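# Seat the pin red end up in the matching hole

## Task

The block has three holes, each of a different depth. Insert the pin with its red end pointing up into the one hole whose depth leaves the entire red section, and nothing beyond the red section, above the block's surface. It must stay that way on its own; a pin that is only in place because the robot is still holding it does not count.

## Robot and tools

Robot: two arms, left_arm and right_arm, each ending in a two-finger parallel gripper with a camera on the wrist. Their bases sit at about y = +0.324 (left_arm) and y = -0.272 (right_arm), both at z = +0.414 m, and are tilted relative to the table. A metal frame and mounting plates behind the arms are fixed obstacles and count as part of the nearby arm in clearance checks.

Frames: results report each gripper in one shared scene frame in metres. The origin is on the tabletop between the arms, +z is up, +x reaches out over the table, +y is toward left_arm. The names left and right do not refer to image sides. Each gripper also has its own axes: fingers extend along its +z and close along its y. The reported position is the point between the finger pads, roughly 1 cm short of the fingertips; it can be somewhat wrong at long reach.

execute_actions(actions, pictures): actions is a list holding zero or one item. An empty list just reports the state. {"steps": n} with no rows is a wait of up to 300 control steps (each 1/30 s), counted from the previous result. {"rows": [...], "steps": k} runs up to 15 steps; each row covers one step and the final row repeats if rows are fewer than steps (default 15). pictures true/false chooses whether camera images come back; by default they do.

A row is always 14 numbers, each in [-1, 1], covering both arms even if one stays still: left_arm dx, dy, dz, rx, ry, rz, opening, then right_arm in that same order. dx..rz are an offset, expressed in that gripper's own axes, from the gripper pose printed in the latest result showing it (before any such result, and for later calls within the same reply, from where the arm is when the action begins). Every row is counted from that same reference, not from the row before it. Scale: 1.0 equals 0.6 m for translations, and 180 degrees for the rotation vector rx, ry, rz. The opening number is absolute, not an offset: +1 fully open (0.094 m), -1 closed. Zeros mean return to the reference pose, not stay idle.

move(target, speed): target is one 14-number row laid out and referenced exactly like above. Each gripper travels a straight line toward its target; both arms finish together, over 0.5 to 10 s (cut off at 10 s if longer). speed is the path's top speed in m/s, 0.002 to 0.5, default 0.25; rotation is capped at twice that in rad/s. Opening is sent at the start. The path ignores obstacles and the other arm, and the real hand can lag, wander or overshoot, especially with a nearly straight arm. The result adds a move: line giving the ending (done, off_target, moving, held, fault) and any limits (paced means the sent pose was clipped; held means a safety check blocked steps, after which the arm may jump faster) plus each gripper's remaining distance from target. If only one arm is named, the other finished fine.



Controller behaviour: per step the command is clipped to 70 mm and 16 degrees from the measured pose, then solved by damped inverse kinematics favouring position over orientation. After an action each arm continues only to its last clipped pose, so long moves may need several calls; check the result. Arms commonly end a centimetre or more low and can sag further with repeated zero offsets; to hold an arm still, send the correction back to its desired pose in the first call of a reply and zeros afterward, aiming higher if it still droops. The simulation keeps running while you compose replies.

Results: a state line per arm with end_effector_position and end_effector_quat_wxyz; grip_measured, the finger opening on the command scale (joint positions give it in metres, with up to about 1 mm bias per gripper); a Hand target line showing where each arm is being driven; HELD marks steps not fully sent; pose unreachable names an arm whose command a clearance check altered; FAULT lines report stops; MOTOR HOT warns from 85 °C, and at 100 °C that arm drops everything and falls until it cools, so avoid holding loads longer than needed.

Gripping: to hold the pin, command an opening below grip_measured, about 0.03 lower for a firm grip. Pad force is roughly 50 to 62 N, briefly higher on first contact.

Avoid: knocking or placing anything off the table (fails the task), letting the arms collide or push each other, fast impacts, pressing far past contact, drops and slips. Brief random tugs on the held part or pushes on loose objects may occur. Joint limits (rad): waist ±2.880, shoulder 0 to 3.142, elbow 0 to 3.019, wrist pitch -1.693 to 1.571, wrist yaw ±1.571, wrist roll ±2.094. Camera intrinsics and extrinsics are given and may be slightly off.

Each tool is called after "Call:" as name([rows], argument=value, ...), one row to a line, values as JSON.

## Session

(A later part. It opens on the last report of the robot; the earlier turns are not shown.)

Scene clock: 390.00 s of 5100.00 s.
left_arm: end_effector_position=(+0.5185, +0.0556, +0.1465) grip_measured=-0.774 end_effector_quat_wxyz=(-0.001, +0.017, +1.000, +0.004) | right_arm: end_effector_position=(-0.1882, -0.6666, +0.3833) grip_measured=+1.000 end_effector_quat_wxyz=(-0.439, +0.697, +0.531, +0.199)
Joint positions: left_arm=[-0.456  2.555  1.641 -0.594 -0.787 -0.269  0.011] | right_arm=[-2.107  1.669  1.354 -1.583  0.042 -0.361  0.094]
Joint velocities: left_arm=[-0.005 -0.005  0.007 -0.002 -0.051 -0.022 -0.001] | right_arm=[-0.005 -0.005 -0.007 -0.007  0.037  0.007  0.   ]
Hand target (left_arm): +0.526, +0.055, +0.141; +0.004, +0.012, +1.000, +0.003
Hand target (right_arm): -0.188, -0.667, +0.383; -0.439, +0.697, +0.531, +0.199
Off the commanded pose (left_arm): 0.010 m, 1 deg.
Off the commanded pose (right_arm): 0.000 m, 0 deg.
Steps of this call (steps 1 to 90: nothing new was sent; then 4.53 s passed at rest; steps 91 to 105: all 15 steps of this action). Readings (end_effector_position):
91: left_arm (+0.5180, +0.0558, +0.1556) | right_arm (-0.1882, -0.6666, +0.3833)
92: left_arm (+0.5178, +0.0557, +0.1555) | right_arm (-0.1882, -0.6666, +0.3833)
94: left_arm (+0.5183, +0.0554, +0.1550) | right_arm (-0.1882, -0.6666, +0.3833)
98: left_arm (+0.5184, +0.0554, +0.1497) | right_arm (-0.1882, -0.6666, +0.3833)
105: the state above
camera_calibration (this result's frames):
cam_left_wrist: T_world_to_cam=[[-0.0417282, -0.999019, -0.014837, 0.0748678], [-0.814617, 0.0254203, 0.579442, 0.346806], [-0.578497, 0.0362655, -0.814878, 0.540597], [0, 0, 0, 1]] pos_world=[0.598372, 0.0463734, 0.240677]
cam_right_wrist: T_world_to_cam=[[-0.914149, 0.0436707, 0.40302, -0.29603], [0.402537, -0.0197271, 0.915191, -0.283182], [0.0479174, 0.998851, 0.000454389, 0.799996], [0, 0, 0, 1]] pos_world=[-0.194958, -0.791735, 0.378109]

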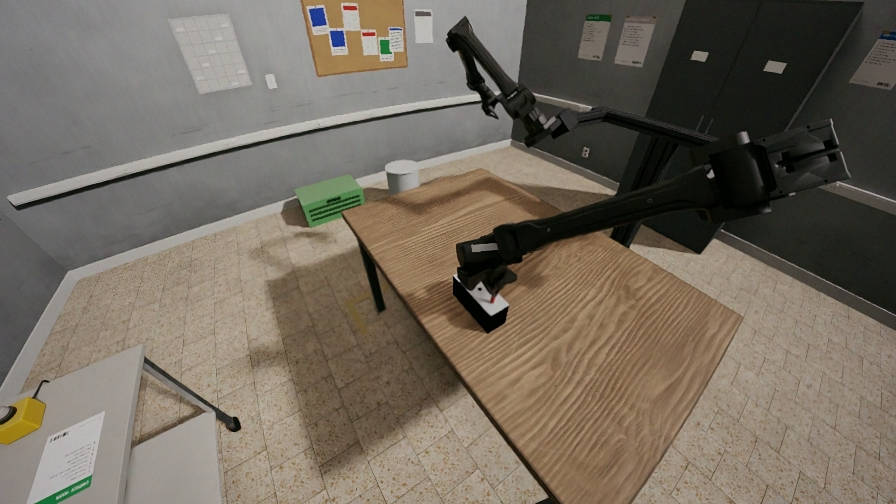

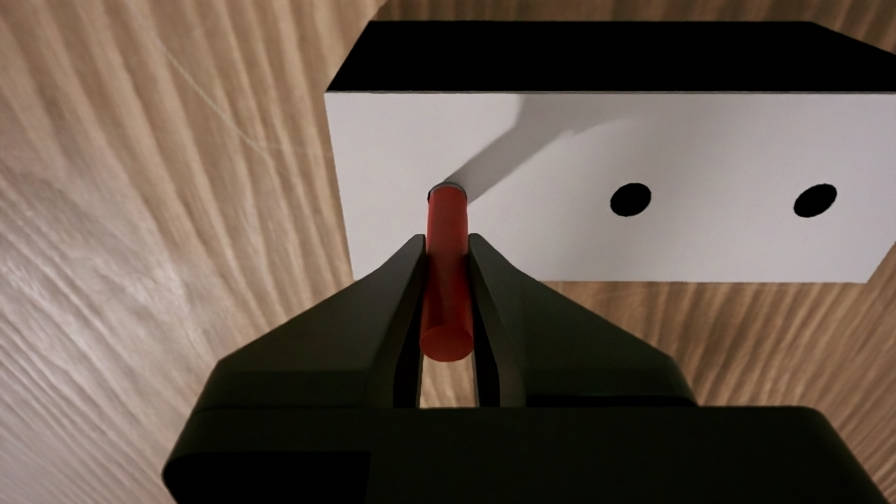

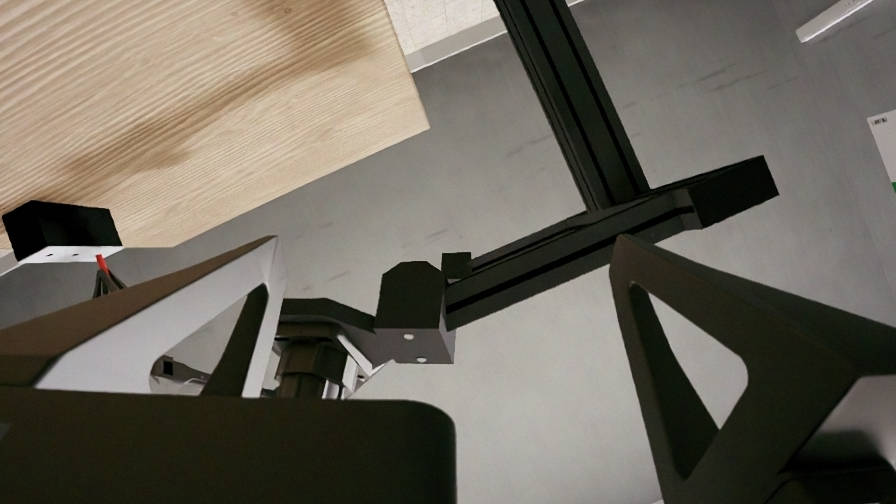

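Call:
execute_actions([
  {"rows":[[-0.013,0,-0.006,0,-0.003,-0.003,-0.81,0,0,0,0,0,0,1],[-0.013,0,-0.006,0,-0.003,-0.003,-0.81,0,0,0,0,0,0,1],[-0.013,0,-0.006,0,-0.003,-0.003,0,0,0,0,0,0,0,1]]},
])

Call:
move(target=[-0.01,-0.005,-0.13,0,0,0,0.2,0,0,0,0,0,0,1], speed=0.15)

Scene clock: 398.10 s of 5100.00 s.
left_arm: end_effector_position=(+0.5185, +0.0556, +0.1465) grip_measured=-0.002 end_effector_quat_wxyz=(-0.001, +0.018, +1.000, +0.004) | right_arm: end_effector_position=(-0.1882, -0.6666, +0.3833) grip_measured=+1.000 end_effector_quat_wxyz=(-0.439, +0.697, +0.531, +0.199)
Joint positions: left_arm=[-0.456  2.555  1.641 -0.594 -0.787 -0.268  0.047] | right_arm=[-2.107  1.669  1.354 -1.583  0.042 -0.361  0.094]
Joint velocities: left_arm=[-0.005 -0.005  0.002  0.017  0.007  0.022  0.002] | right_arm=[ 0.005 -0.005  0.007 -0.017  0.022  0.022  0.   ]
Hand target (left_arm): +0.526, +0.055, +0.150; +0.004, +0.013, +1.000, +0.003
Hand target (right_arm): -0.188, -0.667, +0.383; -0.439, +0.697, +0.531, +0.199
Off the commanded pose (left_arm): 0.009 m, 1 deg.
Off the commanded pose (right_arm): 0.000 m, 0 deg.
Steps of this call (steps 1 to 90: nothing new was sent; then 4.60 s passed at rest; steps 91 to 105: all 15 steps of this action). Readings (end_effector_position):
91: left_arm (+0.5185, +0.0556, +0.1465) | right_arm (-0.1882, -0.6666, +0.3833)
92: left_arm (+0.5185, +0.0556, +0.1465) | right_arm (-0.1882, -0.6666, +0.3833)
94: left_arm (+0.5185, +0.0556, +0.1465) | right_arm (-0.1882, -0.6666, +0.3833)
98: left_arm (+0.5185, +0.0556, +0.1465) | right_arm (-0.1882, -0.6666, +0.3833)
105: the state above
camera_calibration (this result's frames):
cam_left_wrist: T_world_to_cam=[[-0.0424905, -0.998987, -0.0148351, 0.075261], [-0.814594, 0.0260427, 0.579447, 0.346759], [-0.578473, 0.0367055, -0.814875, 0.54056], [0, 0, 0, 1]] pos_world=[0.598365, 0.0463127, 0.240677]
cam_right_wrist: T_world_to_cam=[[-0.914149, 0.0436707, 0.40302, -0.29603], [0.402537, -0.0197271, 0.915191, -0.283182], [0.0479174, 0.998851, 0.000454389, 0.799996], [0, 0, 0, 1]] pos_world=[-0.194958, -0.791735, 0.378109]

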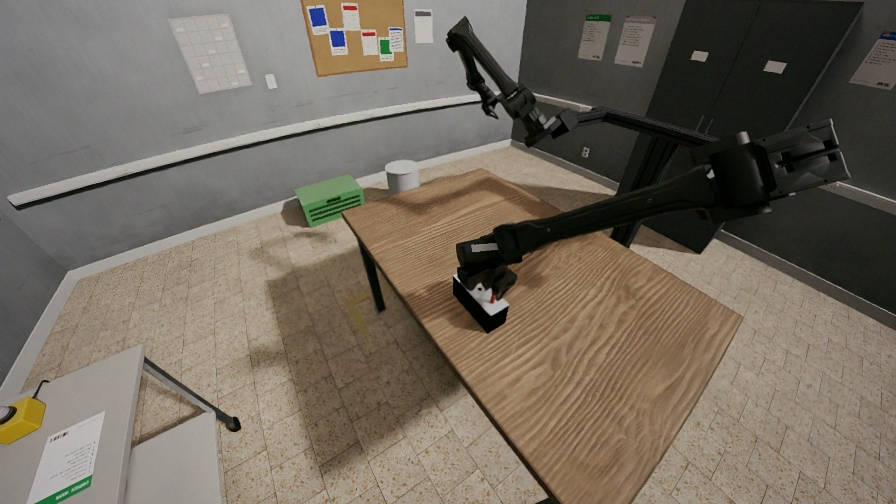

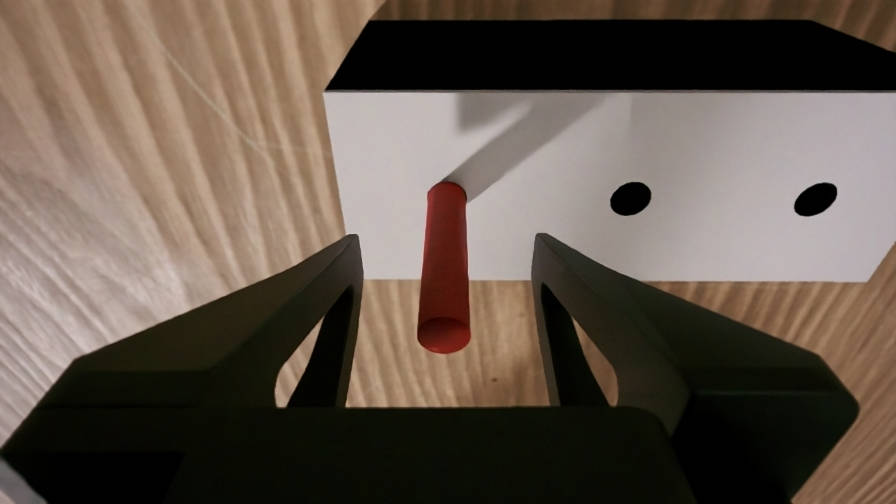

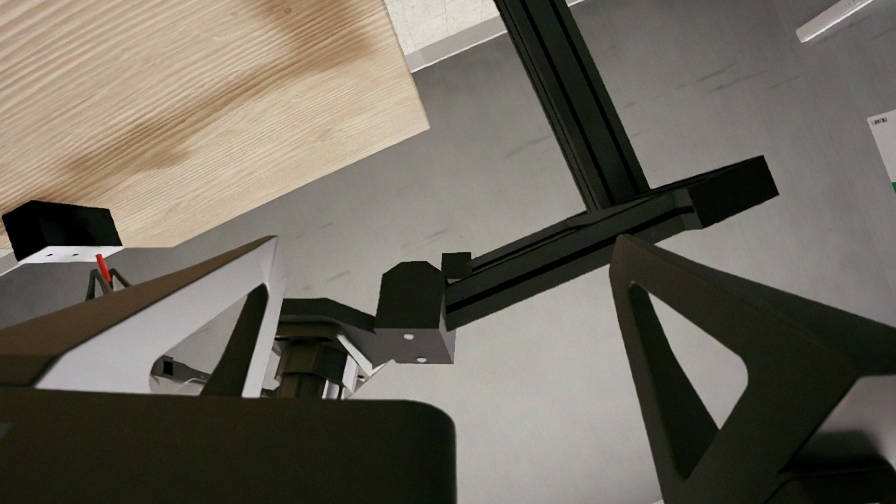

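Scene clock: 399.33 s of 5100.00 s.
left_arm: end_effector_position=(+0.5189, +0.0546, +0.2114) grip_measured=+0.198 end_effector_quat_wxyz=(-0.008, +0.020, +1.000, +0.005) | right_arm: end_effector_position=(-0.1882, -0.6666, +0.3833) grip_measured=+1.000 end_effector_quat_wxyz=(-0.439, +0.697, +0.531, +0.199)
Joint positions: left_arm=[-0.531  2.476  1.636 -0.764 -0.787 -0.383  0.056] | right_arm=[-2.107  1.669  1.354 -1.583  0.042 -0.361  0.094]
Joint velocities: left_arm=[-0.005  0.005 -0.012 -0.007  0.037 -0.095  0.001] | right_arm=[-0.005 -0.015  0.002 -0.002 -0.007  0.022  0.   ]
Hand target (left_arm): +0.525, +0.052, +0.225; -0.001, +0.018, +1.000, +0.003
Hand target (right_arm): -0.188, -0.667, +0.383; -0.439, +0.697, +0.531, +0.199
Off the commanded pose (left_arm): 0.015 m, 1 deg.
Off the commanded pose (right_arm): 0.000 m, 0 deg.
move: off_target (left_arm)
camera_calibration (this result's frames):
cam_left_wrist: T_world_to_cam=[[-0.0480985, -0.99868, -0.0180163, 0.0788863], [-0.806624, 0.028198, 0.590392, 0.30298], [-0.589104, 0.0429293, -0.806916, 0.597188], [0, 0, 0, 1]] pos_world=[0.599991, 0.0446019, 0.304425]
cam_right_wrist: T_world_to_cam=[[-0.914149, 0.0436707, 0.40302, -0.29603], [0.402537, -0.0197271, 0.915191, -0.283182], [0.0479174, 0.998851, 0.000454389, 0.799996], [0, 0, 0, 1]] pos_world=[-0.194958, -0.791735, 0.378109]

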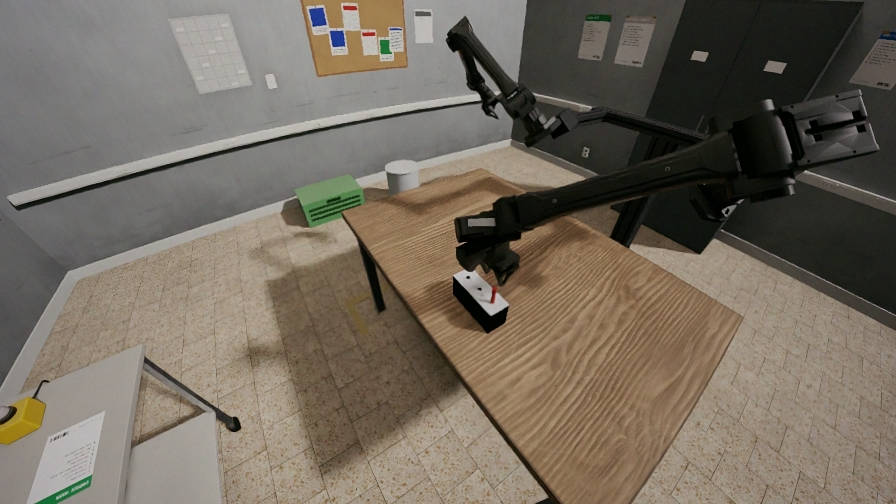

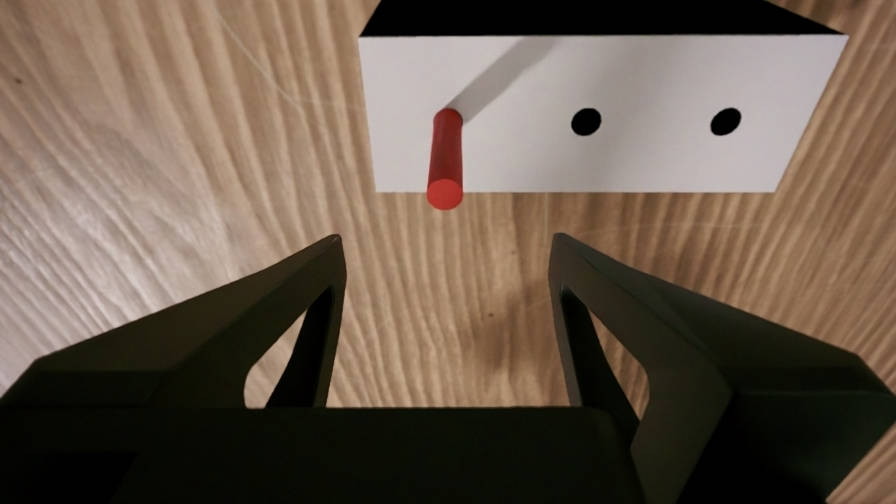

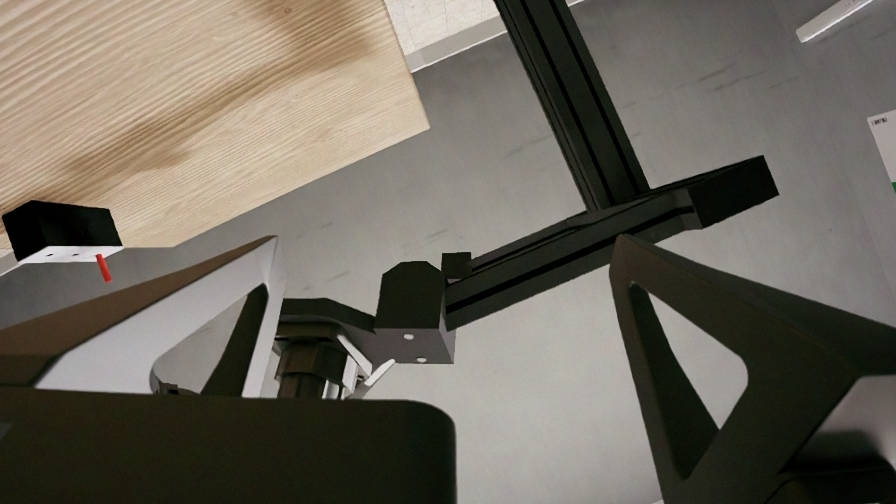

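Call:
finished_scene(scene=2)

The scene is finished: the task was done.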